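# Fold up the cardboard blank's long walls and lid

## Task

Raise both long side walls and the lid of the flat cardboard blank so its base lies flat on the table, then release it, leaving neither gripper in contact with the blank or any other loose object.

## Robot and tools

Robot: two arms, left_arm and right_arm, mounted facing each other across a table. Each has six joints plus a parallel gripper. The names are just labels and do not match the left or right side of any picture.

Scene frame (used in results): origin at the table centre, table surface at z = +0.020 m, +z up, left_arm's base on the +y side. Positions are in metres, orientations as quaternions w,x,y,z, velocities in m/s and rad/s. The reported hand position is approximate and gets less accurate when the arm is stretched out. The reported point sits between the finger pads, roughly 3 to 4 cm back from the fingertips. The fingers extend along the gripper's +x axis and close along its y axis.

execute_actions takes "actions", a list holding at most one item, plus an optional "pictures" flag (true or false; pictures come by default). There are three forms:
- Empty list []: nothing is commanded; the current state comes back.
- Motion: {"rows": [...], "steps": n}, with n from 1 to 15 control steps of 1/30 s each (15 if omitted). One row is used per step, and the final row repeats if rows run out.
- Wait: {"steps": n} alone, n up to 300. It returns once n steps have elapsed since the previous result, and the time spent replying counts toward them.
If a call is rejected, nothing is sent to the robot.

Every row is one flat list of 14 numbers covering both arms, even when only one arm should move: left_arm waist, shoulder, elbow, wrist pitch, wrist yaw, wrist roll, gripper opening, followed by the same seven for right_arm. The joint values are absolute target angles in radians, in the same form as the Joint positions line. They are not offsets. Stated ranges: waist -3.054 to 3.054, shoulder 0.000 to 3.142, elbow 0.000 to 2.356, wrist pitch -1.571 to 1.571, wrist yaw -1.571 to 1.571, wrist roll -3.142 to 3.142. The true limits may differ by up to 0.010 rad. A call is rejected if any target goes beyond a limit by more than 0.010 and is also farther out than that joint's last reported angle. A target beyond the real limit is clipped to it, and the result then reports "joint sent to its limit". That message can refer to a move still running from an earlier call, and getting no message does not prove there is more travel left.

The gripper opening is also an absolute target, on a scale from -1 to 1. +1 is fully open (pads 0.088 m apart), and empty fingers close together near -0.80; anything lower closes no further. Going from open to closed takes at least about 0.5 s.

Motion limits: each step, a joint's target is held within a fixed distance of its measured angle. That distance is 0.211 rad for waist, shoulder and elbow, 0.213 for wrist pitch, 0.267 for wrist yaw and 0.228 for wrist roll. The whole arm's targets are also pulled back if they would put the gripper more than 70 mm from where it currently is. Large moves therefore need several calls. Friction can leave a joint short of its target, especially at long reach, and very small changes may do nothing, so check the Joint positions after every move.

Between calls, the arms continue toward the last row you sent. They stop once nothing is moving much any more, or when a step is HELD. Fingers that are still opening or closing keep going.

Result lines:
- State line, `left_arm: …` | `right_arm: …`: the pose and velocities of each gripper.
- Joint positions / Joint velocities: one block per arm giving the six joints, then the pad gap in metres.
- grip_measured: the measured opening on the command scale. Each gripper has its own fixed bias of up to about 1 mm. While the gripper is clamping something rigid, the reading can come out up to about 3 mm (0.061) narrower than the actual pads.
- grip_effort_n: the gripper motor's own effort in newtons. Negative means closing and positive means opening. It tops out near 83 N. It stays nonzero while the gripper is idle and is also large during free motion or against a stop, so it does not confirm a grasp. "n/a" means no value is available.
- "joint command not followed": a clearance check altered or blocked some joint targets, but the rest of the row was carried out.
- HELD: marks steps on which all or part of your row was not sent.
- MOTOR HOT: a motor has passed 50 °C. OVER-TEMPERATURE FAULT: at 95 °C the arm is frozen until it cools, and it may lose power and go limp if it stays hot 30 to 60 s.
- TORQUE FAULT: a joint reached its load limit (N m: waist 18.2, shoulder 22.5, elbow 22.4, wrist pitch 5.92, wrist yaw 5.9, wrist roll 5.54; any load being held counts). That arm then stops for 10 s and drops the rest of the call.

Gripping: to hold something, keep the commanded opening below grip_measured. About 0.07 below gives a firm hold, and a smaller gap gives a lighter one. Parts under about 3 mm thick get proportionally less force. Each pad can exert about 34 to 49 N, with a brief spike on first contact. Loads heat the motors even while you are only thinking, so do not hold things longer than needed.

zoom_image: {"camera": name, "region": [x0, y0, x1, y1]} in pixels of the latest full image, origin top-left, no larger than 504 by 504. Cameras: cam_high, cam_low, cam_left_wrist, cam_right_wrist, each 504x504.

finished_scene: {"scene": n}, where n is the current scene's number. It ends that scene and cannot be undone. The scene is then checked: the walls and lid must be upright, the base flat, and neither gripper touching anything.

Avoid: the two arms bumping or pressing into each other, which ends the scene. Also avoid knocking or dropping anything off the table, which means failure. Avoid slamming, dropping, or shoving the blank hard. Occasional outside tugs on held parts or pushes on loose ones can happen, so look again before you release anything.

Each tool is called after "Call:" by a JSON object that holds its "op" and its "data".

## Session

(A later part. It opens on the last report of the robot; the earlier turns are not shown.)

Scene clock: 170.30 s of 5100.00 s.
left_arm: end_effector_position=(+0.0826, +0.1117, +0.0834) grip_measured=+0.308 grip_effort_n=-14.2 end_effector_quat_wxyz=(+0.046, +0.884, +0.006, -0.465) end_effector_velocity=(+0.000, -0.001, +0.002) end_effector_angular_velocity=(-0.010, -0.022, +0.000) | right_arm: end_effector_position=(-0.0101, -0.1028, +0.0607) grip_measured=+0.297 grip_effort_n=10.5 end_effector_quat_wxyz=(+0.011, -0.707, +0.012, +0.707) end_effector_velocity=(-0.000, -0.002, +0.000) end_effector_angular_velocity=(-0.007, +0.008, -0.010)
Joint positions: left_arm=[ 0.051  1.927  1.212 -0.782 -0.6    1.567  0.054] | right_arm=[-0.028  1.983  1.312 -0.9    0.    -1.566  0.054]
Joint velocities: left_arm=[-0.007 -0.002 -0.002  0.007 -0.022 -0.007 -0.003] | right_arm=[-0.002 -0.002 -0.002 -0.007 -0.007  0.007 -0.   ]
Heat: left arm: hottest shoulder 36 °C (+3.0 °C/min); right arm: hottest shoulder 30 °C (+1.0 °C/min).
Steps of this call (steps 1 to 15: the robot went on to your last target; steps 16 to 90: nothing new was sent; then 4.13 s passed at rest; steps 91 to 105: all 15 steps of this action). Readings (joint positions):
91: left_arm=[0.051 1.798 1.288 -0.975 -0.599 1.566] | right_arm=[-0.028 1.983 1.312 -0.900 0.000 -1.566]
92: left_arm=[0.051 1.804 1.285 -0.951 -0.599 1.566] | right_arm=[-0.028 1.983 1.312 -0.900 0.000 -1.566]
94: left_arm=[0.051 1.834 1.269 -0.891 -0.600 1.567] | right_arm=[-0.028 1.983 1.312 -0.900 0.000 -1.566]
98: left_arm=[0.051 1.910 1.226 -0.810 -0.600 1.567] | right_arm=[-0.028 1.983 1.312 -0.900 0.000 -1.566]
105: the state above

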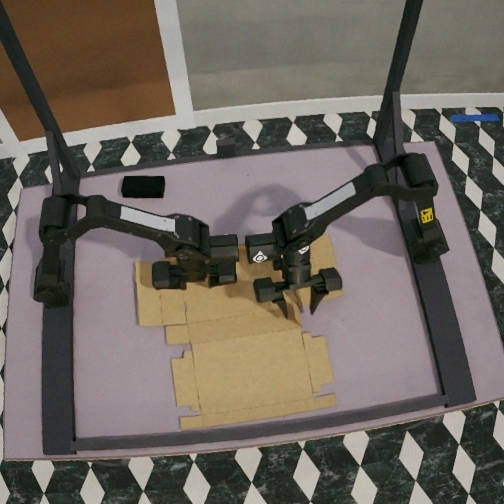

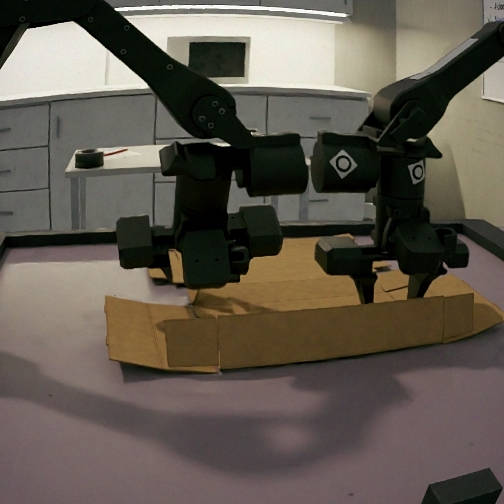

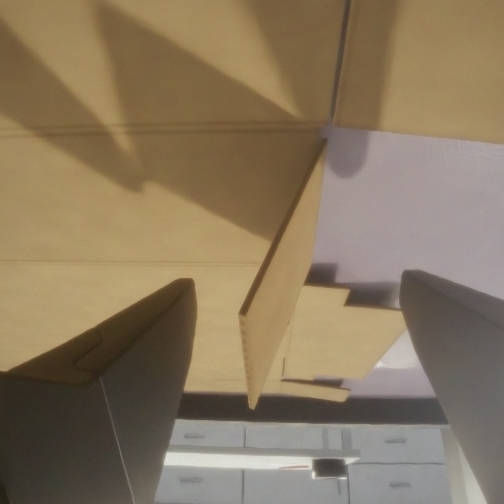

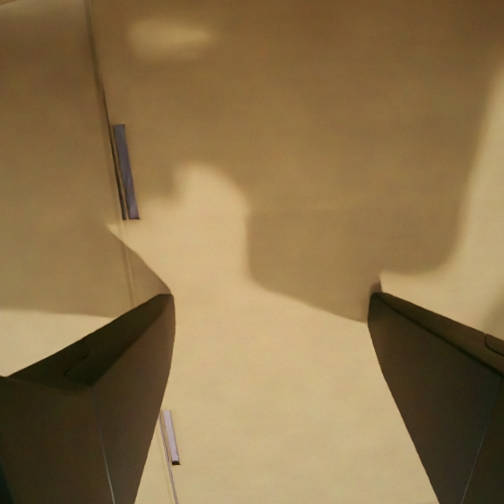

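Motors are close; lower slightly without more reach, then close.

Call:
{"op": "execute_actions", "data": {"actions": [{"rows":[[0.07,1.935,1.175,-0.75,-0.6,1.57,0.3,-0.03,2.01,1.305,-0.9,0,-1.57,0.3],[0.07,1.935,1.175,-0.75,-0.6,1.57,0.3,-0.03,2.01,1.305,-0.9,0,-1.57,0.3],[0.07,1.935,1.175,-0.75,-0.6,1.57,0.3,-0.03,2.01,1.305,-0.9,0,-1.57,0.3],[0.07,1.935,1.175,-0.75,-0.6,1.57,0.3,-0.03,2.01,1.305,-0.9,0,-1.57,0.3],[0.07,1.935,1.175,-0.75,-0.6,1.57,-0.85,-0.03,2.01,1.305,-0.9,0,-1.57,0.3]]}], "pictures": false}}

Call:
{"op": "execute_actions", "data": {"actions": [{"steps":10}], "pictures": false}}

Call:
{"op": "execute_actions", "data": {"actions": [{"rows":[[0.05,1.94,1.175,-0.75,-0.635,1.57,-0.85,-0.03,2.01,1.305,-0.9,0,-1.57,0.3],[0.03,1.945,1.175,-0.755,-0.67,1.57,-0.85,-0.03,2.01,1.305,-0.9,0,-1.57,0.3],[0.01,1.95,1.175,-0.755,-0.705,1.57,-0.85,-0.03,2.01,1.305,-0.9,0,-1.57,0.3],[-0.01,1.955,1.175,-0.76,-0.74,1.57,-0.85,-0.03,2.01,1.305,-0.9,0,-1.57,0.3],[-0.03,1.96,1.175,-0.76,-0.775,1.57,-0.85,-0.03,2.01,1.305,-0.9,0,-1.57,0.3],[-0.05,1.965,1.175,-0.765,-0.81,1.57,-0.85,-0.03,2.01,1.305,-0.9,0,-1.57,0.3],[-0.07,1.97,1.175,-0.77,-0.845,1.57,-0.85,-0.03,2.01,1.305,-0.9,0,-1.57,0.3],[-0.09,1.975,1.175,-0.775,-0.88,1.57,-0.85,-0.03,2.01,1.305,-0.9,0,-1.57,0.3],[-0.11,1.98,1.175,-0.78,-0.915,1.57,-0.85,-0.03,2.01,1.305,-0.9,0,-1.57,0.3],[-0.13,1.985,1.175,-0.79,-0.95,1.57,-0.85,-0.03,2.01,1.305,-0.9,0,-1.57,0.3],[-0.15,1.99,1.175,-0.8,-0.985,1.57,-0.85,-0.03,2.01,1.305,-0.9,0,-1.57,0.3],[-0.17,1.995,1.175,-0.81,-1.02,1.57,-0.85,-0.03,2.01,1.305,-0.9,0,-1.57,0.3],[-0.19,2.0,1.175,-0.82,-1.05,1.57,-0.85,-0.03,2.01,1.305,-0.9,0,-1.57,0.3]]}], "pictures": false}}

Call:
{"op": "execute_actions", "data": {"actions": [{"steps":10}]}}

Scene clock: 196.40 s of 5100.00 s.
left_arm: end_effector_position=(+0.0886, +0.1177, +0.0763) grip_measured=-0.786 grip_effort_n=-83.5 end_effector_quat_wxyz=(+0.048, +0.884, +0.014, -0.464) end_effector_velocity=(-0.007, +0.010, -0.001) end_effector_angular_velocity=(+0.086, -0.004, -0.064) | right_arm: end_effector_position=(-0.0102, -0.1028, +0.0607) grip_measured=+0.297 grip_effort_n=10.5 end_effector_quat_wxyz=(+0.011, -0.707, +0.012, +0.707) end_effector_velocity=(+0.005, -0.002, +0.000) end_effector_angular_velocity=(-0.007, +0.008, -0.024)
Joint positions: left_arm=[ 0.068  1.927  1.181 -0.753 -0.601  1.57   0.   ] | right_arm=[-0.028  1.983  1.312 -0.899 -0.    -1.566  0.054]
Joint velocities: left_arm=[-0.022 -0.002 -0.007 -0.051 -0.007  0.051  0.006] | right_arm=[-0.017 -0.002 -0.002 -0.007 -0.007  0.007 -0.   ]
Heat: left arm: hottest shoulder 36 °C (+3.0 °C/min); right arm: hottest shoulder 30 °C (+0.0 °C/min).
Steps of this call (steps 1 to 15: the robot went on to your last target; steps 16 to 90: nothing new was sent; then 22.60 s passed at rest; steps 91 to 105: all 15 steps of this action). Readings (joint positions):
91: left_arm=[0.052 1.927 1.207 -0.772 -0.600 1.567] | right_arm=[-0.028 1.983 1.312 -0.900 0.000 -1.566]
92: left_arm=[0.054 1.927 1.201 -0.765 -0.600 1.567] | right_arm=[-0.028 1.983 1.312 -0.900 0.000 -1.566]
94: left_arm=[0.061 1.927 1.191 -0.759 -0.600 1.567] | right_arm=[-0.028 1.983 1.312 -0.900 0.000 -1.566]
98: left_arm=[0.068 1.927 1.182 -0.753 -0.600 1.567] | right_arm=[-0.028 1.983 1.312 -0.900 0.000 -1.566]
105: the state above

Scene clock: 196.73 s of 5100.00 s.
left_arm: end_effector_position=(+0.0886, +0.1178, +0.0763) grip_measured=-0.786 grip_effort_n=-83.5 end_effector_quat_wxyz=(+0.047, +0.884, +0.014, -0.464) end_effector_velocity=(+0.002, -0.000, +0.001) end_effector_angular_velocity=(-0.013, -0.022, +0.017) | right_arm: end_effector_position=(-0.0100, -0.1028, +0.0607) grip_measured=+0.297 grip_effort_n=10.5 end_effector_quat_wxyz=(+0.012, -0.707, +0.012, +0.707) end_effector_velocity=(-0.000, +0.004, +0.000) end_effector_angular_velocity=(+0.022, +0.007, +0.005)
Joint positions: left_arm=[ 0.068  1.927  1.181 -0.753 -0.601  1.571  0.   ] | right_arm=[-0.028  1.983  1.312 -0.899 -0.    -1.566  0.054]
Joint velocities: left_arm=[-0.002  0.002 -0.002  0.007 -0.022 -0.022 -0.   ] | right_arm=[-0.002 -0.002 -0.002  0.022 -0.007 -0.007 -0.   ]
Heat: left arm: hottest shoulder 36 °C (+3.0 °C/min); right arm: hottest shoulder 30 °C (+0.0 °C/min).
Steps of this call (steps 1 to 10: the robot went on to your last target). Readings (joint positions):
1: left_arm=[0.068 1.927 1.181 -0.753 -0.601 1.571] | right_arm=[-0.028 1.983 1.312 -0.899 -0.000 -1.566]
2: left_arm=[0.068 1.927 1.181 -0.753 -0.601 1.571] | right_arm=[-0.028 1.983 1.312 -0.899 -0.000 -1.566]
4: left_arm=[0.068 1.927 1.181 -0.753 -0.601 1.571] | right_arm=[-0.028 1.983 1.312 -0.899 -0.000 -1.566]
8: left_arm=[0.068 1.927 1.181 -0.753 -0.601 1.571] | right_arm=[-0.028 1.983 1.312 -0.899 -0.000 -1.566]
10: the state above

Scene clock: 197.23 s of 5100.00 s.
left_arm: end_effector_position=(+0.0624, +0.1149, +0.0987) grip_measured=-0.774 grip_effort_n=-83.5 end_effector_quat_wxyz=(-0.042, +0.960, -0.053, -0.272) end_effector_velocity=(-0.051, +0.004, +0.025) end_effector_angular_velocity=(+0.177, -0.430, -0.282) | right_arm: end_effector_position=(-0.0136, -0.1045, +0.0613) grip_measured=+0.297 grip_effort_n=10.5 end_effector_quat_wxyz=(+0.006, -0.703, +0.013, +0.711) end_effector_velocity=(-0.016, +0.000, +0.005) end_effector_angular_velocity=(-0.002, +0.022, +0.029)
Joint positions: left_arm=[-0.135  1.989  1.169 -0.818 -1.014  1.553  0.001] | right_arm=[-0.023  1.983  1.314 -0.911 -0.012 -1.568  0.054]
Joint velocities: left_arm=[-0.252  0.061 -0.042 -0.125 -0.403  0.007  0.008] | right_arm=[ 0.037 -0.007  0.012 -0.022 -0.022  0.007 -0.   ]
Heat: left arm: hottest shoulder 36 °C (+2.1 °C/min); right arm: hottest shoulder 30 °C (+0.0 °C/min).
Steps of this call (steps 1 to 15: all 15 steps of this action). Readings (joint positions):
1: left_arm=[0.066 1.927 1.181 -0.753 -0.606 1.571] | right_arm=[-0.028 1.983 1.312 -0.899 -0.000 -1.566]
2: left_arm=[0.061 1.929 1.180 -0.753 -0.620 1.571] | right_arm=[-0.028 1.983 1.312 -0.899 -0.000 -1.566]
4: left_arm=[0.037 1.935 1.180 -0.757 -0.671 1.571] | right_arm=[-0.028 1.983 1.312 -0.899 -0.000 -1.566]
8: left_arm=[-0.026 1.954 1.177 -0.769 -0.800 1.567] | right_arm=[-0.028 1.983 1.312 -0.902 -0.003 -1.567]
15: the state above

Scene clock: 197.57 s of 5100.00 s.
left_arm: end_effector_position=(+0.0606, +0.1148, +0.1016) grip_measured=-0.773 grip_effort_n=-83.5 end_effector_quat_wxyz=(-0.048, +0.964, -0.059, -0.255) end_effector_velocity=(+0.001, +0.003, +0.005) end_effector_angular_velocity=(+0.020, -0.025, -0.008) | right_arm: end_effector_position=(-0.0144, -0.1047, +0.0619) grip_measured=+0.297 grip_effort_n=10.5 end_effector_quat_wxyz=(+0.005, -0.703, +0.012, +0.711) end_effector_velocity=(-0.000, -0.003, +0.001) end_effector_angular_velocity=(-0.007, +0.008, +0.005)
Joint positions: left_arm=[-0.148  1.993  1.167 -0.824 -1.048  1.552  0.001] | right_arm=[-0.021  1.982  1.314 -0.913 -0.012 -1.568  0.054]
Joint velocities: left_arm=[-0.002 -0.007 -0.002 -0.022 -0.022  0.007 -0.   ] | right_arm=[-0.002 -0.007 -0.007 -0.007 -0.007 -0.007 -0.   ]
Heat: left arm: hottest shoulder 36 °C (+2.1 °C/min); right arm: hottest shoulder 30 °C (+0.0 °C/min).
Steps of this call (steps 1 to 10: the robot went on to your last target). Readings (joint positions):
1: left_arm=[-0.141 1.991 1.168 -0.821 -1.024 1.553] | right_arm=[-0.022 1.983 1.314 -0.912 -0.012 -1.568]
2: left_arm=[-0.144 1.992 1.167 -0.822 -1.032 1.552] | right_arm=[-0.021 1.983 1.314 -0.912 -0.012 -1.568]
4: left_arm=[-0.146 1.993 1.167 -0.823 -1.041 1.552] | right_arm=[-0.021 1.982 1.314 -0.913 -0.012 -1.568]
8: left_arm=[-0.148 1.993 1.167 -0.824 -1.047 1.552] | right_arm=[-0.021 1.982 1.314 -0.913 -0.012 -1.568]
10: the state above

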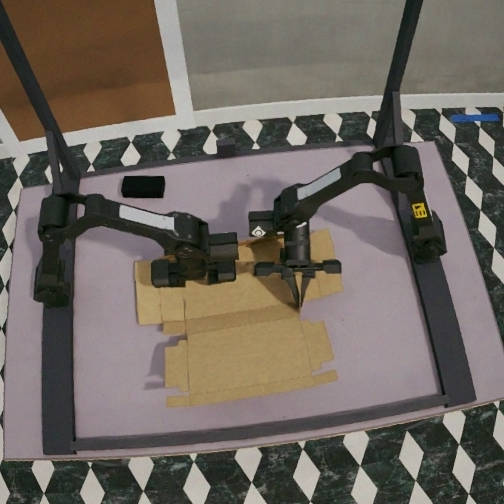

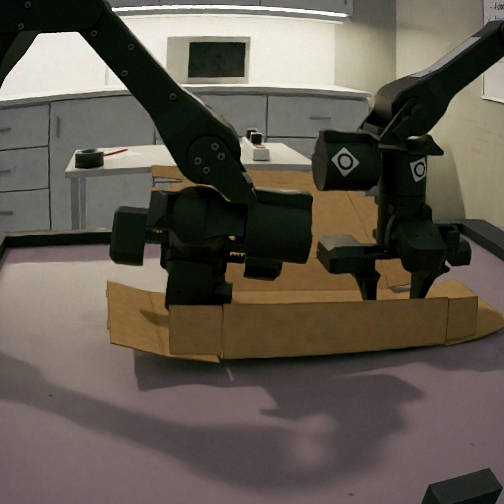

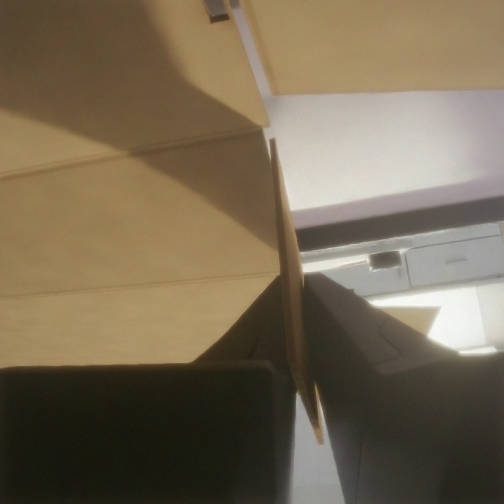

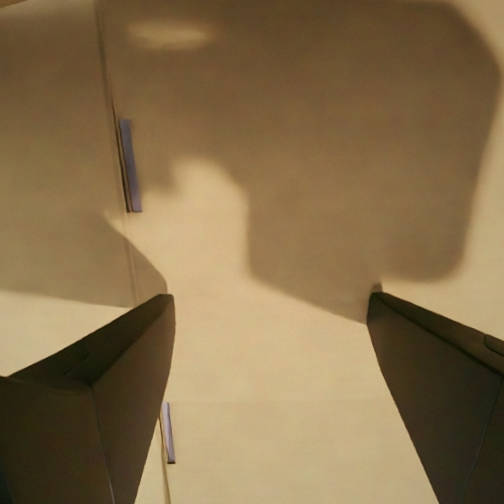

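Call:
{"op": "execute_actions", "data": {"actions": [{"rows":[[-0.15,1.99,1.17,-0.82,-1.05,1.57,0,-0.03,2.01,1.305,-0.9,0,-1.57,0.3],[-0.15,1.99,1.17,-0.82,-1.05,1.57,0,-0.03,2.01,1.305,-0.9,0,-1.57,0.3],[-0.15,1.99,1.17,-0.82,-1.05,1.57,0,-0.03,2.01,1.305,-0.9,0,-1.57,0.3],[-0.15,1.99,1.17,-0.82,-1.05,1.57,0,-0.03,2.01,1.305,-0.9,0,-1.57,0.3],[-0.15,1.99,1.17,-0.82,-1.05,1.57,0,-0.03,2.01,1.305,-0.9,0,-1.57,0.3],[-0.15,1.99,1.17,-0.82,-1.05,1.57,0,-0.03,2.01,1.305,-0.9,0,-1.57,0.3],[-0.2,1.7,1.17,-1.0,-1.05,1.57,0,-0.03,2.01,1.305,-0.9,0,-1.57,0.3]]}], "pictures": false}}

Call:
{"op": "execute_actions", "data": {"actions": [{"rows":[[-0.2,1.1,1.0,-1.0,-0.5,1.3,-0.78,-0.03,2.01,1.305,-0.9,0,-1.57,0.3]]}], "pictures": false}}

Call:
{"op": "execute_actions", "data": {"actions": [{"rows":[[1.3,1.1,1.0,-0.6,1,1.14,-0.78,-0.03,2.01,1.305,-0.9,0,-1.57,0.3]]}], "pictures": false}}

Call:
{"op": "execute_actions", "data": {"actions": [{"steps":20}], "pictures": false}}

Call:
{"op": "execute_actions", "data": {"actions": [{"rows":[[1.3,2.1,1.2,-0.19,1,1.14,-0.78,-0.03,2.01,1.305,-0.9,0,-1.57,0.3]]}], "pictures": false}}

Call:
{"op": "execute_actions", "data": {"actions": [{"steps":25}]}}

Scene clock: 210.13 s of 5100.00 s.
left_arm: end_effector_position=(+0.0478, +0.1325, +0.1955) grip_measured=-0.007 grip_effort_n=13.7 end_effector_quat_wxyz=(+0.009, +0.961, -0.105, -0.257) end_effector_velocity=(+0.008, +0.026, +0.024) end_effector_angular_velocity=(+0.076, -0.038, +0.000) | right_arm: end_effector_position=(-0.0124, -0.1019, +0.0606) grip_measured=+0.297 grip_effort_n=10.5 end_effector_quat_wxyz=(+0.010, -0.705, +0.009, +0.709) end_effector_velocity=(-0.004, -0.002, +0.000) end_effector_angular_velocity=(-0.007, +0.022, -0.005)
Joint positions: left_arm=[-0.199  1.693  1.182 -0.99  -1.055  1.568  0.039] | right_arm=[-0.024  1.986  1.314 -0.899 -0.006 -1.568  0.054]
Joint velocities: left_arm=[ 0.002 -0.081 -0.002 -0.154 -0.022  0.007  0.002] | right_arm=[ 0.002 -0.002 -0.002 -0.007 -0.022  0.007  0.   ]
Heat: left arm: hottest shoulder 36 °C (+1.0 °C/min); right arm: hottest shoulder 30 °C (+0.0 °C/min).
Steps of this call (steps 1 to 30: the robot went on to your last target; steps 31 to 90: nothing new was sent; then 9.07 s passed at rest; steps 91 to 105: all 15 steps of this action). Readings (joint positions):
91: left_arm=[-0.147 1.993 1.167 -0.825 -1.047 1.556] | right_arm=[-0.021 1.981 1.314 -0.913 -0.012 -1.568]
92: left_arm=[-0.147 1.993 1.167 -0.824 -1.047 1.563] | right_arm=[-0.021 1.981 1.314 -0.906 -0.010 -1.568]
94: left_arm=[-0.150 1.993 1.167 -0.821 -1.047 1.565] | right_arm=[-0.022 1.985 1.314 -0.901 -0.007 -1.568]
98: left_arm=[-0.164 1.934 1.162 -0.911 -1.042 1.566] | right_arm=[-0.023 1.986 1.314 -0.899 -0.006 -1.568]
105: the state above

Scene clock: 210.63 s of 5100.00 s.
left_arm: end_effector_position=(+0.0034, +0.2051, +0.2390) grip_measured=-0.774 grip_effort_n=-14.2 end_effector_quat_wxyz=(+0.262, +0.793, -0.135, -0.533) end_effector_velocity=(-0.009, +0.007, -0.025) end_effector_angular_velocity=(+0.050, +0.078, -0.006) | right_arm: end_effector_position=(-0.0124, -0.1019, +0.0606) grip_measured=+0.297 grip_effort_n=10.5 end_effector_quat_wxyz=(+0.010, -0.705, +0.009, +0.709) end_effector_velocity=(-0.000, -0.001, +0.001) end_effector_angular_velocity=(-0.002, +0.007, +0.005)
Joint positions: left_arm=[-0.2    1.104  1.012 -0.999 -0.507  1.306  0.001] | right_arm=[-0.024  1.986  1.314 -0.899 -0.006 -1.568  0.054]
Joint velocities: left_arm=[ 0.002 -0.002 -0.061  0.007  0.081 -0.037 -0.002] | right_arm=[-0.002 -0.002  0.002 -0.007 -0.007 -0.007 -0.   ]
Heat: left arm: hottest shoulder 36 °C (+1.0 °C/min); right arm: hottest shoulder 30 °C (+0.0 °C/min).
Steps of this call (steps 1 to 15: all 15 steps of this action). Readings (joint positions):
1: left_arm=[-0.198 1.659 1.151 -0.974 -0.997 1.513] | right_arm=[-0.024 1.986 1.314 -0.899 -0.006 -1.568]
2: left_arm=[-0.199 1.616 1.106 -0.985 -0.905 1.449] | right_arm=[-0.024 1.986 1.314 -0.899 -0.006 -1.568]
4: left_arm=[-0.199 1.508 1.034 -1.012 -0.745 1.376] | right_arm=[-0.024 1.986 1.314 -0.899 -0.006 -1.568]
8: left_arm=[-0.200 1.278 1.013 -0.998 -0.559 1.321] | right_arm=[-0.024 1.986 1.314 -0.899 -0.006 -1.568]
15: the state above

Scene clock: 211.13 s of 5100.00 s.
left_arm: end_effector_position=(+0.0958, +0.1730, +0.2918) grip_measured=-0.777 grip_effort_n=-14.2 end_effector_quat_wxyz=(+0.546, +0.396, -0.064, -0.736) end_effector_velocity=(+0.211, +0.164, +0.134) end_effector_angular_velocity=(-0.936, +1.154, +0.106) | right_arm: end_effector_position=(-0.0124, -0.1019, +0.0606) grip_measured=+0.297 grip_effort_n=10.5 end_effector_quat_wxyz=(+0.010, -0.705, +0.009, +0.709) end_effector_velocity=(-0.000, -0.003, -0.001) end_effector_angular_velocity=(-0.012, +0.008, +0.020)
Joint positions: left_arm=[ 0.693  1.105  1.002 -0.605  0.663  1.145  0.001] | right_arm=[-0.024  1.986  1.314 -0.899 -0.006 -1.568  0.054]
Joint velocities: left_arm=[ 1.834  0.002 -0.002 -0.007  2.278 -0.007 -0.   ] | right_arm=[-0.002  0.002 -0.002 -0.007 -0.007 -0.022 -0.   ]
Heat: left arm: hottest shoulder 36 °C (+1.0 °C/min); right arm: hottest shoulder 30 °C (+0.0 °C/min).
Steps of this call (steps 1 to 15: all 15 steps of this action). Readings (joint positions):
1: left_arm=[-0.168 1.104 1.007 -0.958 -0.429 1.266] | right_arm=[-0.024 1.986 1.314 -0.899 -0.006 -1.568]
2: left_arm=[-0.109 1.103 1.001 -0.890 -0.346 1.227] | right_arm=[-0.024 1.986 1.314 -0.899 -0.006 -1.568]
4: left_arm=[0.015 1.106 1.001 -0.760 -0.193 1.183] | right_arm=[-0.024 1.986 1.314 -0.899 -0.006 -1.568]
8: left_arm=[0.262 1.105 1.002 -0.637 0.119 1.154] | right_arm=[-0.024 1.986 1.314 -0.899 -0.006 -1.568]
15: the state above

Scene clock: 211.80 s of 5100.00 s.
left_arm: end_effector_position=(+0.2010, +0.2640, +0.3165) grip_measured=-0.777 grip_effort_n=-14.2 end_effector_quat_wxyz=(+0.701, +0.307, -0.031, -0.643) end_effector_velocity=(+0.001, +0.002, -0.004) end_effector_angular_velocity=(+0.009, +0.004, +0.010) | right_arm: end_effector_position=(-0.0124, -0.1019, +0.0606) grip_measured=+0.297 grip_effort_n=10.5 end_effector_quat_wxyz=(+0.010, -0.705, +0.009, +0.709) end_effector_velocity=(+0.002, -0.004, -0.001) end_effector_angular_velocity=(-0.012, -0.007, +0.005)
Joint positions: left_arm=[ 1.296  1.104  1.002 -0.6    0.997  1.144  0.001] | right_arm=[-0.024  1.986  1.314 -0.899 -0.006 -1.568  0.054]
Joint velocities: left_arm=[ 0.007 -0.002 -0.007 -0.007 -0.007  0.007 -0.   ] | right_arm=[-0.002 -0.002 -0.007 -0.007  0.007 -0.007 -0.   ]
Heat: left arm: hottest shoulder 36 °C (+1.0 °C/min); right arm: hottest shoulder 30 °C (+0.0 °C/min).
Steps of this call (steps 1 to 20: the robot went on to your last target). Readings (joint positions):
1: left_arm=[0.754 1.105 1.002 -0.604 0.740 1.145] | right_arm=[-0.024 1.986 1.314 -0.899 -0.006 -1.568]
2: left_arm=[0.816 1.105 1.002 -0.603 0.816 1.145] | right_arm=[-0.024 1.986 1.314 -0.899 -0.006 -1.568]
4: left_arm=[0.937 1.105 1.002 -0.601 0.913 1.144] | right_arm=[-0.024 1.986 1.314 -0.899 -0.006 -1.568]
8: left_arm=[1.178 1.104 1.002 -0.600 0.974 1.144] | right_arm=[-0.024 1.986 1.314 -0.899 -0.006 -1.568]
20: the state above

Scene clock: 212.30 s of 5100.00 s.
left_arm: end_effector_position=(+0.3539, +0.2217, +0.1804) grip_measured=-0.777 grip_effort_n=-14.2 end_effector_quat_wxyz=(+0.695, +0.272, +0.034, -0.664) end_effector_velocity=(+0.058, -0.018, -0.582) end_effector_angular_velocity=(+0.369, +1.351, -0.004) | right_arm: end_effector_position=(-0.0124, -0.1019, +0.0606) grip_measured=+0.297 grip_effort_n=10.5 end_effector_quat_wxyz=(+0.010, -0.705, +0.009, +0.709) end_effector_velocity=(-0.003, -0.004, -0.001) end_effector_angular_velocity=(-0.012, +0.022, +0.005)
Joint positions: left_arm=[ 1.299  1.861  1.201 -0.196  1.     1.143  0.001] | right_arm=[-0.024  1.986  1.314 -0.899 -0.006 -1.568  0.054]
Joint velocities: left_arm=[-0.002  1.458 -0.002  0.066  0.007 -0.007  0.   ] | right_arm=[-0.002 -0.002 -0.007 -0.007 -0.022 -0.007 -0.   ]
Heat: left arm: hottest shoulder 36 °C (+1.0 °C/min); right arm: hottest shoulder 30 °C (+0.0 °C/min).
Steps of this call (steps 1 to 15: all 15 steps of this action). Readings (joint positions):
1: left_arm=[1.296 1.134 1.026 -0.579 1.002 1.144] | right_arm=[-0.024 1.986 1.314 -0.899 -0.006 -1.568]
2: left_arm=[1.295 1.179 1.066 -0.507 1.005 1.144] | right_arm=[-0.024 1.986 1.314 -0.899 -0.006 -1.568]
4: left_arm=[1.297 1.297 1.153 -0.361 1.003 1.144] | right_arm=[-0.024 1.986 1.314 -0.899 -0.006 -1.568]
8: left_arm=[1.299 1.504 1.201 -0.232 1.003 1.143] | right_arm=[-0.024 1.986 1.314 -0.899 -0.006 -1.568]
15: the state above

Scene clock: 213.13 s of 5100.00 s.
left_arm: end_effector_position=(+0.3514, +0.2224, +0.0838) grip_measured=-0.777 grip_effort_n=-14.2 end_effector_quat_wxyz=(+0.678, +0.217, +0.133, -0.689) end_effector_velocity=(-0.003, -0.002, -0.001) end_effector_angular_velocity=(+0.008, -0.001, -0.007) | right_arm: end_effector_position=(-0.0124, -0.1019, +0.0606) grip_measured=+0.297 grip_effort_n=10.5 end_effector_quat_wxyz=(+0.010, -0.705, +0.009, +0.709) end_effector_velocity=(-0.001, +0.003, +0.001) end_effector_angular_velocity=(+0.013, +0.022, +0.000)
Joint positions: left_arm=[ 1.299  2.098  1.198 -0.19   0.999  1.143  0.001] | right_arm=[-0.024  1.986  1.314 -0.899 -0.006 -1.568  0.054]
Joint velocities: left_arm=[-0.007 -0.002 -0.002 -0.007 -0.007  0.007 -0.   ] | right_arm=[-0.007 -0.002  0.002  0.007 -0.022 -0.007 -0.   ]
Heat: left arm: hottest shoulder 36 °C (+0.0 °C/min); right arm: hottest shoulder 30 °C (+0.0 °C/min).
Steps of this call (steps 1 to 25: the robot went on to your last target). Readings (joint positions):
1: left_arm=[1.299 1.909 1.201 -0.195 1.000 1.143] | right_arm=[-0.024 1.986 1.314 -0.899 -0.006 -1.568]
2: left_arm=[1.299 1.958 1.201 -0.193 1.000 1.143] | right_arm=[-0.024 1.986 1.314 -0.899 -0.006 -1.568]
4: left_arm=[1.299 2.037 1.200 -0.193 0.997 1.143] | right_arm=[-0.024 1.986 1.314 -0.899 -0.006 -1.568]
8: left_arm=[1.299 2.098 1.192 -0.196 0.996 1.143] | right_arm=[-0.024 1.986 1.314 -0.899 -0.006 -1.568]
25: the state above

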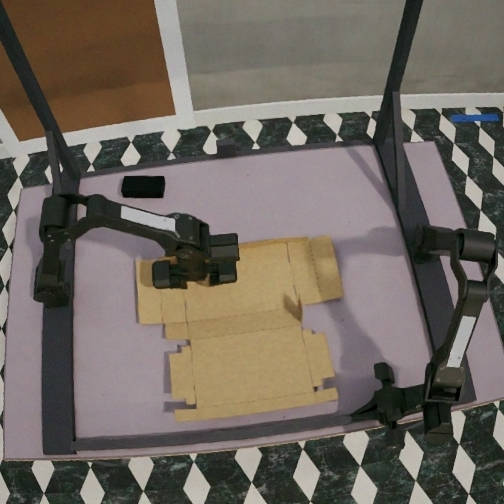

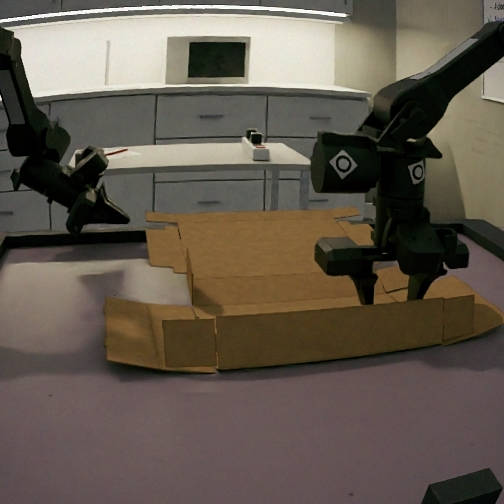

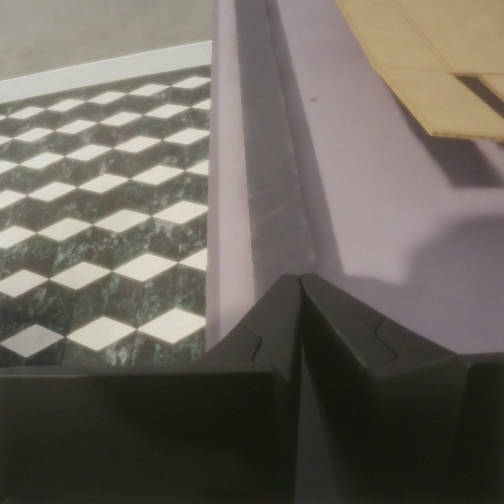

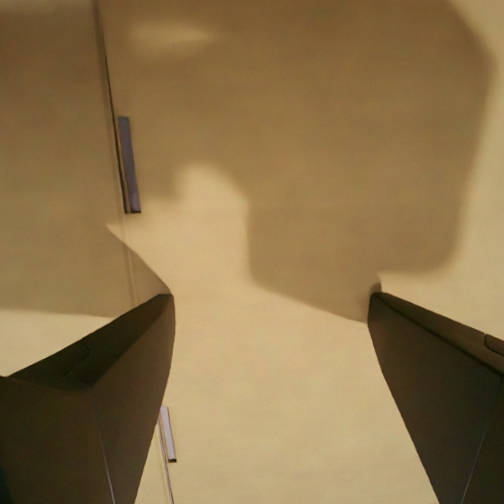

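Call:
{"op": "execute_actions", "data": {"actions": [{"rows":[[1.25,2.17,1.2,-0.24,1.15,1.25,-0.78,-0.03,2.01,1.305,-0.9,0,-1.57,0.3],[1.25,2.17,1.2,-0.24,1.15,1.25,-0.78,-0.03,2.01,1.305,-0.9,0,-1.57,0.3],[1.25,2.17,1.2,-0.24,1.15,1.25,-0.78,-0.03,2.01,1.305,-0.9,0,-1.57,0.3],[1.2,2.24,1.2,-0.3,1.25,1.34,-0.78,-0.03,2.01,1.305,-0.9,0,-1.57,0.3]]}]}}

Scene clock: 218.97 s of 5100.00 s.
left_arm: end_effector_position=(+0.2915, +0.1833, +0.0657) grip_measured=-0.778 grip_effort_n=-13.3 end_effector_quat_wxyz=(+0.590, +0.137, +0.074, -0.792) end_effector_velocity=(-0.003, +0.002, -0.001) end_effector_angular_velocity=(+0.001, +0.021, -0.002) | right_arm: end_effector_position=(-0.0124, -0.1019, +0.0606) grip_measured=+0.297 grip_effort_n=10.5 end_effector_quat_wxyz=(+0.010, -0.705, +0.009, +0.709) end_effector_velocity=(-0.002, -0.002, +0.000) end_effector_angular_velocity=(-0.007, +0.022, +0.005)
Joint positions: left_arm=[ 1.2    2.218  1.203 -0.292  1.25   1.339  0.001] | right_arm=[-0.024  1.986  1.314 -0.899 -0.006 -1.568  0.054]
Joint velocities: left_arm=[ 0.002  0.002 -0.002 -0.022  0.007  0.007 -0.   ] | right_arm=[-0.002 -0.002 -0.002 -0.007 -0.022 -0.007 -0.   ]
Heat: left arm: hottest shoulder 37 °C (+0.0 °C/min); right arm: hottest shoulder 30 °C (+0.0 °C/min).
Steps of this call (steps 1 to 15: the robot went on to your last target; steps 16 to 90: nothing new was sent; then 2.33 s passed at rest; steps 91 to 105: all 15 steps of this action). Readings (joint positions):
91: left_arm=[1.297 2.107 1.198 -0.198 1.032 1.166] | right_arm=[-0.024 1.986 1.314 -0.899 -0.006 -1.568]
92: left_arm=[1.291 2.116 1.201 -0.209 1.073 1.190] | right_arm=[-0.024 1.986 1.314 -0.899 -0.006 -1.568]
94: left_arm=[1.268 2.147 1.203 -0.238 1.135 1.242] | right_arm=[-0.024 1.986 1.314 -0.899 -0.006 -1.568]
98: left_arm=[1.205 2.212 1.202 -0.283 1.233 1.323] | right_arm=[-0.024 1.986 1.314 -0.899 -0.006 -1.568]
105: the state above

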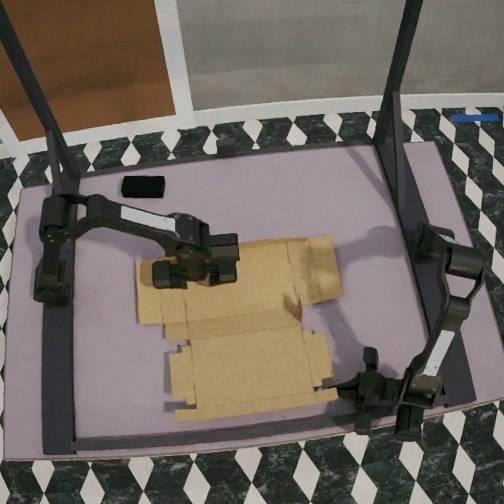

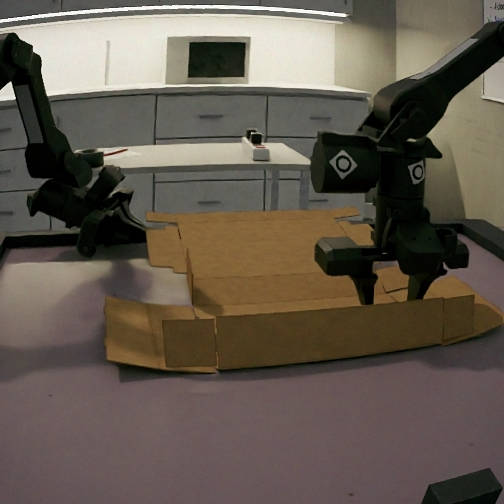

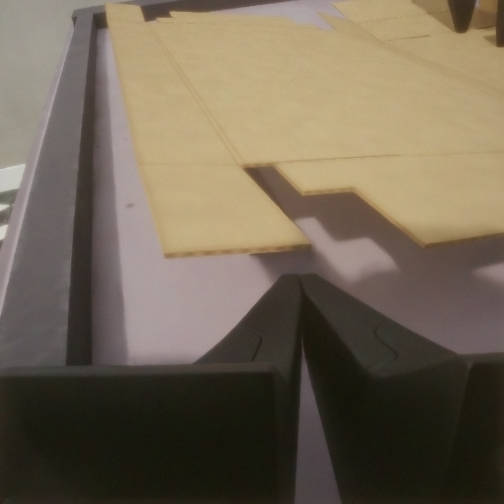

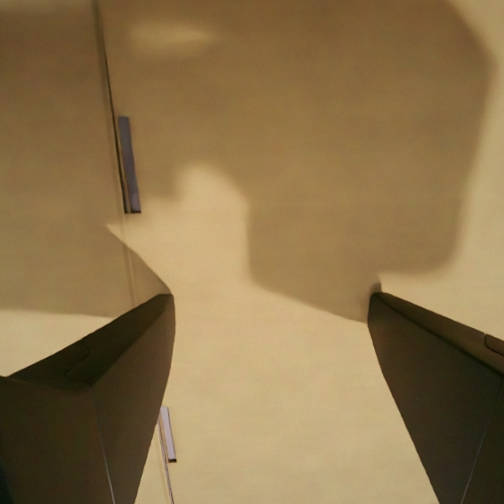

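Call:
{"op": "execute_actions", "data": {"actions": [{"rows":[[1.2,2.22,1.2,-0.3,1.15,1.34,-0.78,-0.03,2.01,1.305,-0.9,0,-1.57,0.3],[1.2,2.22,1.2,-0.3,1.15,1.34,-0.78,-0.03,2.01,1.305,-0.9,0,-1.57,0.3],[1.18,2.22,1.2,-0.3,1.15,1.34,-0.78,-0.03,2.01,1.305,-0.9,0,-1.57,0.3],[1.16,2.22,1.2,-0.3,1.15,1.34,-0.78,-0.03,2.01,1.305,-0.9,0,-1.57,0.3],[1.14,2.22,1.2,-0.3,1.15,1.34,-0.78,-0.03,2.01,1.305,-0.9,0,-1.57,0.3],[1.12,2.22,1.2,-0.3,1.15,1.34,-0.78,-0.03,2.01,1.305,-0.9,0,-1.57,0.3],[1.10,2.22,1.2,-0.3,1.15,1.34,-0.78,-0.03,2.01,1.305,-0.9,0,-1.57,0.3],[1.08,2.22,1.2,-0.3,1.15,1.34,-0.78,-0.03,2.01,1.305,-0.9,0,-1.57,0.3],[1.06,2.22,1.2,-0.3,1.15,1.34,-0.78,-0.03,2.01,1.305,-0.9,0,-1.57,0.3],[1.04,2.22,1.2,-0.3,1.15,1.34,-0.78,-0.03,2.01,1.305,-0.9,0,-1.57,0.3]]}]}}

Scene clock: 229.50 s of 5100.00 s.
left_arm: end_effector_position=(+0.2574, +0.1422, +0.0582) grip_measured=-0.778 grip_effort_n=-13.3 end_effector_quat_wxyz=(+0.537, +0.187, +0.075, -0.819) end_effector_velocity=(-0.002, +0.000, -0.003) end_effector_angular_velocity=(+0.015, +0.013, +0.002) | right_arm: end_effector_position=(-0.0149, -0.1037, +0.0606) grip_measured=+0.297 grip_effort_n=10.5 end_effector_quat_wxyz=(+0.005, -0.702, +0.011, +0.712) end_effector_velocity=(-0.000, +0.001, -0.001) end_effector_angular_velocity=(+0.003, +0.007, +0.005)
Joint positions: left_arm=[ 1.056  2.209  1.213 -0.291  1.156  1.347  0.001] | right_arm=[-0.02   1.986  1.314 -0.907 -0.014 -1.569  0.054]
Joint velocities: left_arm=[-0.002  0.002 -0.002 -0.007 -0.007 -0.007 -0.   ] | right_arm=[-0.002  0.002 -0.002  0.007 -0.007 -0.007 -0.   ]
Heat: left arm: hottest shoulder 36 °C (+0.0 °C/min); right arm: hottest shoulder 30 °C (+0.0 °C/min).
Steps of this call (steps 1 to 15: the robot went on to your last target; steps 16 to 90: nothing new was sent; then 7.03 s passed at rest; steps 91 to 105: all 15 steps of this action). Readings (joint positions):
91: left_arm=[1.200 2.218 1.203 -0.293 1.236 1.344] | right_arm=[-0.024 1.986 1.314 -0.899 -0.006 -1.568]
92: left_arm=[1.200 2.217 1.204 -0.293 1.213 1.344] | right_arm=[-0.024 1.986 1.314 -0.899 -0.006 -1.568]
94: left_arm=[1.196 2.215 1.207 -0.293 1.185 1.344] | right_arm=[-0.024 1.986 1.314 -0.899 -0.006 -1.568]
98: left_arm=[1.152 2.210 1.213 -0.290 1.162 1.345] | right_arm=[-0.024 1.986 1.314 -0.899 -0.006 -1.568]
105: the state above

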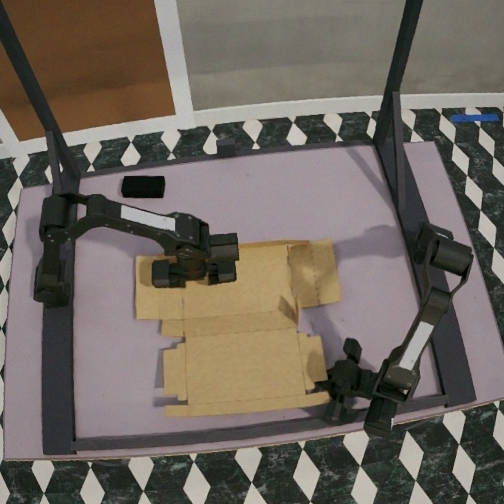

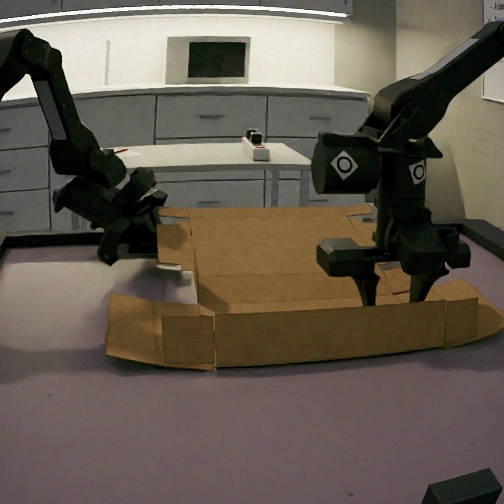

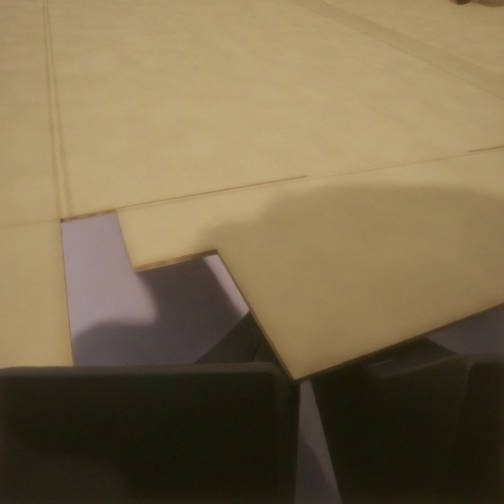

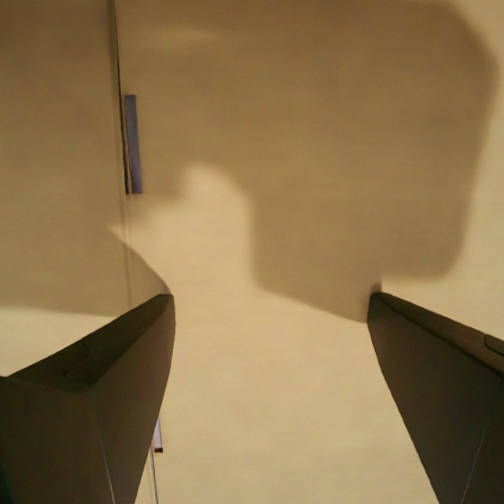

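Under. Raise tip with yaw, then advance.

Call:
{"op": "execute_actions", "data": {"actions": [{"rows":[[1.06,2.22,1.2,-0.3,1.2,1.34,-0.78,-0.03,2.01,1.305,-0.9,0,-1.57,0.3],[1.06,2.22,1.2,-0.3,1.25,1.34,-0.78,-0.03,2.01,1.305,-0.9,0,-1.57,0.3],[1.06,2.22,1.2,-0.3,1.3,1.34,-0.78,-0.03,2.01,1.305,-0.9,0,-1.57,0.3],[1.06,2.22,1.2,-0.3,1.35,1.34,-0.78,-0.03,2.01,1.305,-0.9,0,-1.57,0.3],[1.05,2.22,1.2,-0.3,1.4,1.34,-0.78,-0.03,2.01,1.305,-0.9,0,-1.57,0.3],[1.04,2.22,1.2,-0.3,1.45,1.34,-0.78,-0.03,2.01,1.305,-0.9,0,-1.57,0.3],[1.03,2.22,1.2,-0.3,1.5,1.34,-0.78,-0.03,2.01,1.305,-0.9,0,-1.57,0.3],[1.02,2.22,1.2,-0.3,1.55,1.34,-0.78,-0.03,2.01,1.305,-0.9,0,-1.57,0.3],[1.0,2.22,1.2,-0.3,1.55,1.34,-0.78,-0.03,2.01,1.305,-0.9,0,-1.57,0.3],[0.98,2.22,1.2,-0.3,1.55,1.34,-0.78,-0.03,2.01,1.305,-0.9,0,-1.57,0.3],[0.96,2.22,1.2,-0.3,1.55,1.34,-0.78,-0.03,2.01,1.305,-0.9,0,-1.57,0.3]]}]}}

Scene clock: 251.17 s of 5100.00 s.
left_arm: end_effector_position=(+0.2084, +0.1202, +0.1091) grip_measured=-0.778 grip_effort_n=-13.3 end_effector_quat_wxyz=(+0.471, +0.023, -0.010, -0.882) end_effector_velocity=(-0.068, -0.040, +0.019) end_effector_angular_velocity=(-0.108, +0.080, -0.224) | right_arm: end_effector_position=(-0.0149, -0.1034, +0.0606) grip_measured=+0.297 grip_effort_n=10.5 end_effector_quat_wxyz=(+0.006, -0.702, +0.010, +0.712) end_effector_velocity=(+0.001, -0.001, +0.001) end_effector_angular_velocity=(-0.002, +0.007, -0.015)
Joint positions: left_arm=[ 0.973  2.212  1.205 -0.299  1.539  1.344  0.001] | right_arm=[-0.02   1.986  1.314 -0.906 -0.014 -1.569  0.054]
Joint velocities: left_arm=[-0.188  0.002 -0.002  0.007  0.139 -0.007 -0.   ] | right_arm=[-0.007 -0.002  0.002 -0.007 -0.007  0.007 -0.   ]
Heat: left arm: hottest shoulder 37 °C (+1.0 °C/min); right arm: hottest shoulder 30 °C (+0.0 °C/min).
Steps of this call (steps 1 to 15: the robot went on to your last target; steps 16 to 90: nothing new was sent; then 18.17 s passed at rest; steps 91 to 105: all 15 steps of this action). Readings (joint positions):
91: left_arm=[1.057 2.209 1.213 -0.291 1.164 1.347] | right_arm=[-0.020 1.986 1.314 -0.907 -0.014 -1.569]
92: left_arm=[1.060 2.209 1.213 -0.292 1.184 1.346] | right_arm=[-0.020 1.986 1.314 -0.907 -0.014 -1.569]
94: left_arm=[1.067 2.210 1.210 -0.297 1.249 1.344] | right_arm=[-0.020 1.986 1.314 -0.906 -0.014 -1.569]
98: left_arm=[1.064 2.212 1.207 -0.297 1.427 1.344] | right_arm=[-0.020 1.986 1.314 -0.905 -0.014 -1.569]
105: the state above

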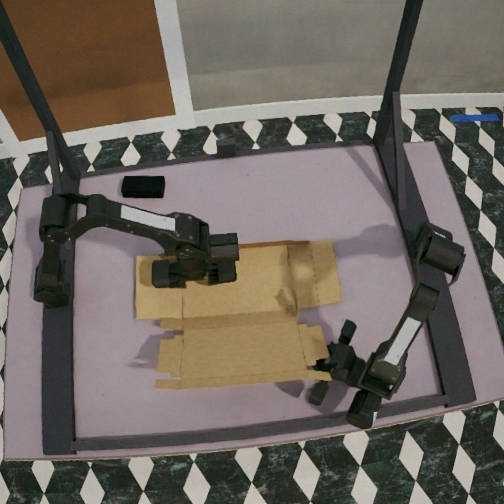

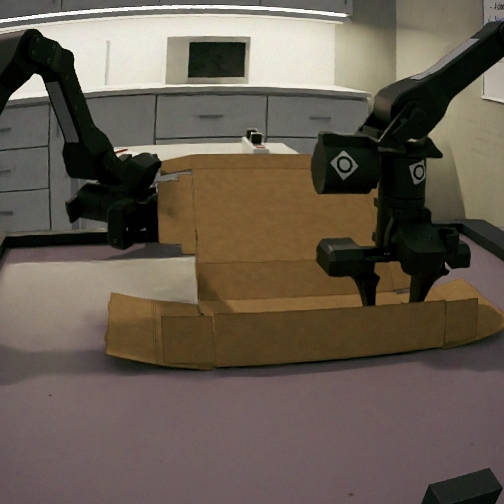

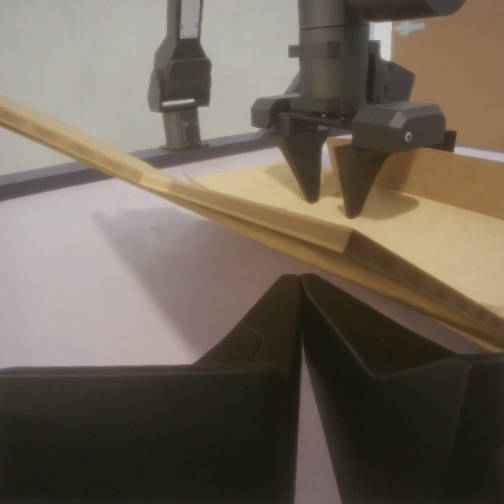

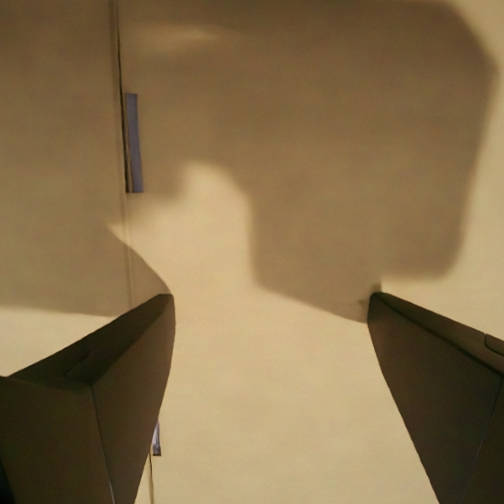

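Good. Continue sweeping.

Call:
{"op": "execute_actions", "data": {"actions": [{"rows":[[0.94,2.21,1.2,-0.31,1.55,1.34,-0.78,-0.03,2.02,1.305,-0.9,0,-1.57,0.3],[0.92,2.2,1.2,-0.32,1.55,1.34,-0.78,-0.03,2.02,1.305,-0.9,0,-1.57,0.3],[0.9,2.19,1.2,-0.33,1.55,1.34,-0.78,-0.03,2.02,1.305,-0.9,0,-1.57,0.3],[0.88,2.18,1.2,-0.34,1.55,1.34,-0.78,-0.03,2.02,1.305,-0.9,0,-1.57,0.3],[0.86,2.17,1.2,-0.35,1.55,1.34,-0.78,-0.03,2.02,1.305,-0.9,0,-1.57,0.3],[0.84,2.16,1.2,-0.36,1.55,1.34,-0.78,-0.03,2.02,1.305,-0.9,0,-1.57,0.3],[0.82,2.15,1.2,-0.37,1.55,1.34,-0.78,-0.03,2.02,1.305,-0.9,0,-1.57,0.3],[0.80,2.15,1.2,-0.37,1.55,1.34,-0.78,-0.03,2.02,1.305,-0.9,0,-1.57,0.3],[0.78,2.15,1.2,-0.37,1.55,1.34,-0.78,-0.03,2.02,1.305,-0.9,0,-1.57,0.3],[0.76,2.15,1.2,-0.37,1.55,1.34,-0.78,-0.03,2.02,1.305,-0.9,0,-1.57,0.3],[0.74,2.15,1.2,-0.37,1.55,1.34,-0.78,-0.03,2.02,1.305,-0.9,0,-1.57,0.3],[0.72,2.15,1.2,-0.37,1.55,1.34,-0.78,-0.03,2.02,1.305,-0.9,0,-1.57,0.3]]}], "pictures": false}}

Call:
{"op": "execute_actions", "data": {"actions": [{"steps":6}]}}

Scene clock: 265.00 s of 5100.00 s.
left_arm: end_effector_position=(+0.1353, +0.0839, +0.1315) grip_measured=-0.778 grip_effort_n=-9.1 end_effector_quat_wxyz=(+0.380, +0.018, -0.015, -0.925) end_effector_velocity=(-0.122, -0.050, -0.005) end_effector_angular_velocity=(+0.046, -0.005, -0.315) | right_arm: end_effector_position=(-0.0220, -0.1043, +0.0603) grip_measured=+0.297 grip_effort_n=10.5 end_effector_quat_wxyz=(-0.001, -0.696, +0.007, +0.718) end_effector_velocity=(-0.002, +0.007, -0.001) end_effector_angular_velocity=(+0.032, +0.022, +0.005)
Joint positions: left_arm=[ 0.775  2.151  1.206 -0.361  1.548  1.347  0.001] | right_arm=[-0.007  1.987  1.314 -0.91  -0.03  -1.57   0.054]
Joint velocities: left_arm=[-0.325 -0.002 -0.002 -0.022 -0.037 -0.007  0.   ] | right_arm=[-0.002  0.002 -0.002  0.037 -0.022 -0.007 -0.   ]
Heat: left arm: hottest shoulder 38 °C (+2.0 °C/min); right arm: hottest shoulder 30 °C (+0.0 °C/min).
Steps of this call (steps 1 to 15: the robot went on to your last target; steps 16 to 90: nothing new was sent; then 10.33 s passed at rest; steps 91 to 105: all 15 steps of this action). Readings (joint positions):
91: left_arm=[0.969 2.212 1.205 -0.301 1.546 1.344] | right_arm=[-0.020 1.986 1.314 -0.906 -0.014 -1.569]
92: left_arm=[0.966 2.212 1.205 -0.305 1.548 1.344] | right_arm=[-0.020 1.986 1.314 -0.906 -0.014 -1.569]
94: left_arm=[0.950 2.209 1.205 -0.319 1.550 1.344] | right_arm=[-0.020 1.987 1.314 -0.907 -0.014 -1.569]
98: left_arm=[0.880 2.183 1.205 -0.353 1.554 1.344] | right_arm=[-0.019 1.987 1.314 -0.912 -0.019 -1.569]
105: the state above

Scene clock: 265.20 s of 5100.00 s.
left_arm: end_effector_position=(+0.1299, +0.0818, +0.1316) grip_measured=-0.779 grip_effort_n=-7.7 end_effector_quat_wxyz=(+0.374, +0.018, -0.016, -0.927) end_effector_velocity=(+0.002, +0.002, -0.002) end_effector_angular_velocity=(+0.008, -0.002, +0.009) | right_arm: end_effector_position=(-0.0223, -0.1043, +0.0603) grip_measured=+0.297 grip_effort_n=10.5 end_effector_quat_wxyz=(-0.002, -0.696, +0.007, +0.718) end_effector_velocity=(-0.002, +0.004, +0.000) end_effector_angular_velocity=(+0.022, +0.007, +0.010)
Joint positions: left_arm=[ 0.761  2.151  1.206 -0.361  1.549  1.349  0.001] | right_arm=[-0.007  1.987  1.314 -0.91  -0.031 -1.57   0.054]
Joint velocities: left_arm=[ 0.007 -0.002 -0.007  0.007 -0.007 -0.007 -0.   ] | right_arm=[ 0.002 -0.002 -0.002  0.022 -0.007 -0.007  0.   ]
Heat: left arm: hottest shoulder 38 °C (+2.0 °C/min); right arm: hottest shoulder 30 °C (+0.0 °C/min).
Steps of this call (steps 1 to 6: the robot went on to your last target). Readings (joint positions):
1: left_arm=[0.766 2.151 1.206 -0.361 1.549 1.348] | right_arm=[-0.007 1.987 1.314 -0.910 -0.030 -1.570]
2: left_arm=[0.761 2.151 1.206 -0.361 1.549 1.349] | right_arm=[-0.007 1.987 1.314 -0.910 -0.030 -1.570]
4: left_arm=[0.760 2.151 1.206 -0.361 1.549 1.349] | right_arm=[-0.007 1.987 1.314 -0.910 -0.030 -1.570]
6: the state above

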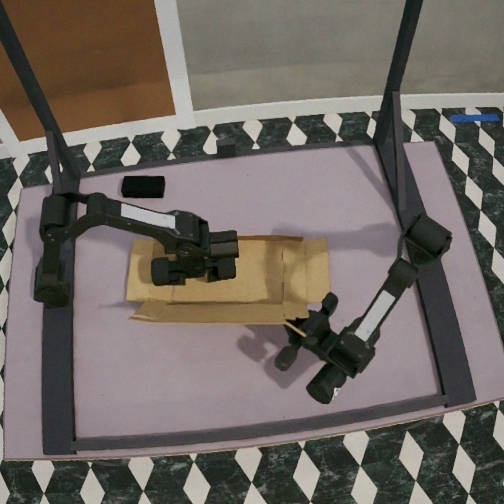

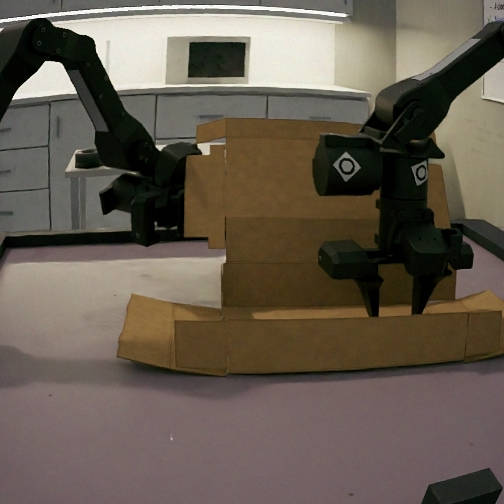

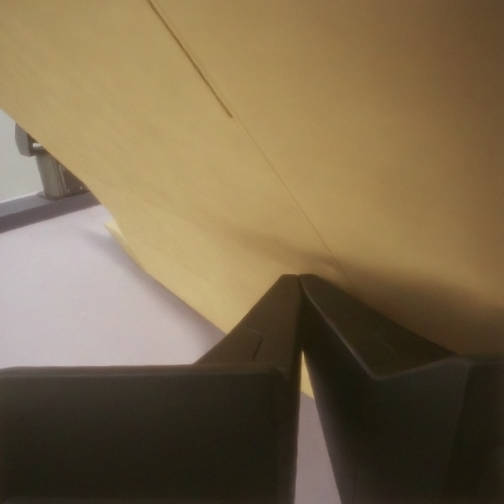

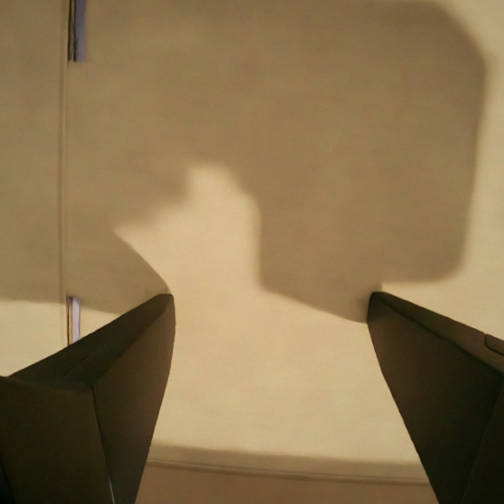

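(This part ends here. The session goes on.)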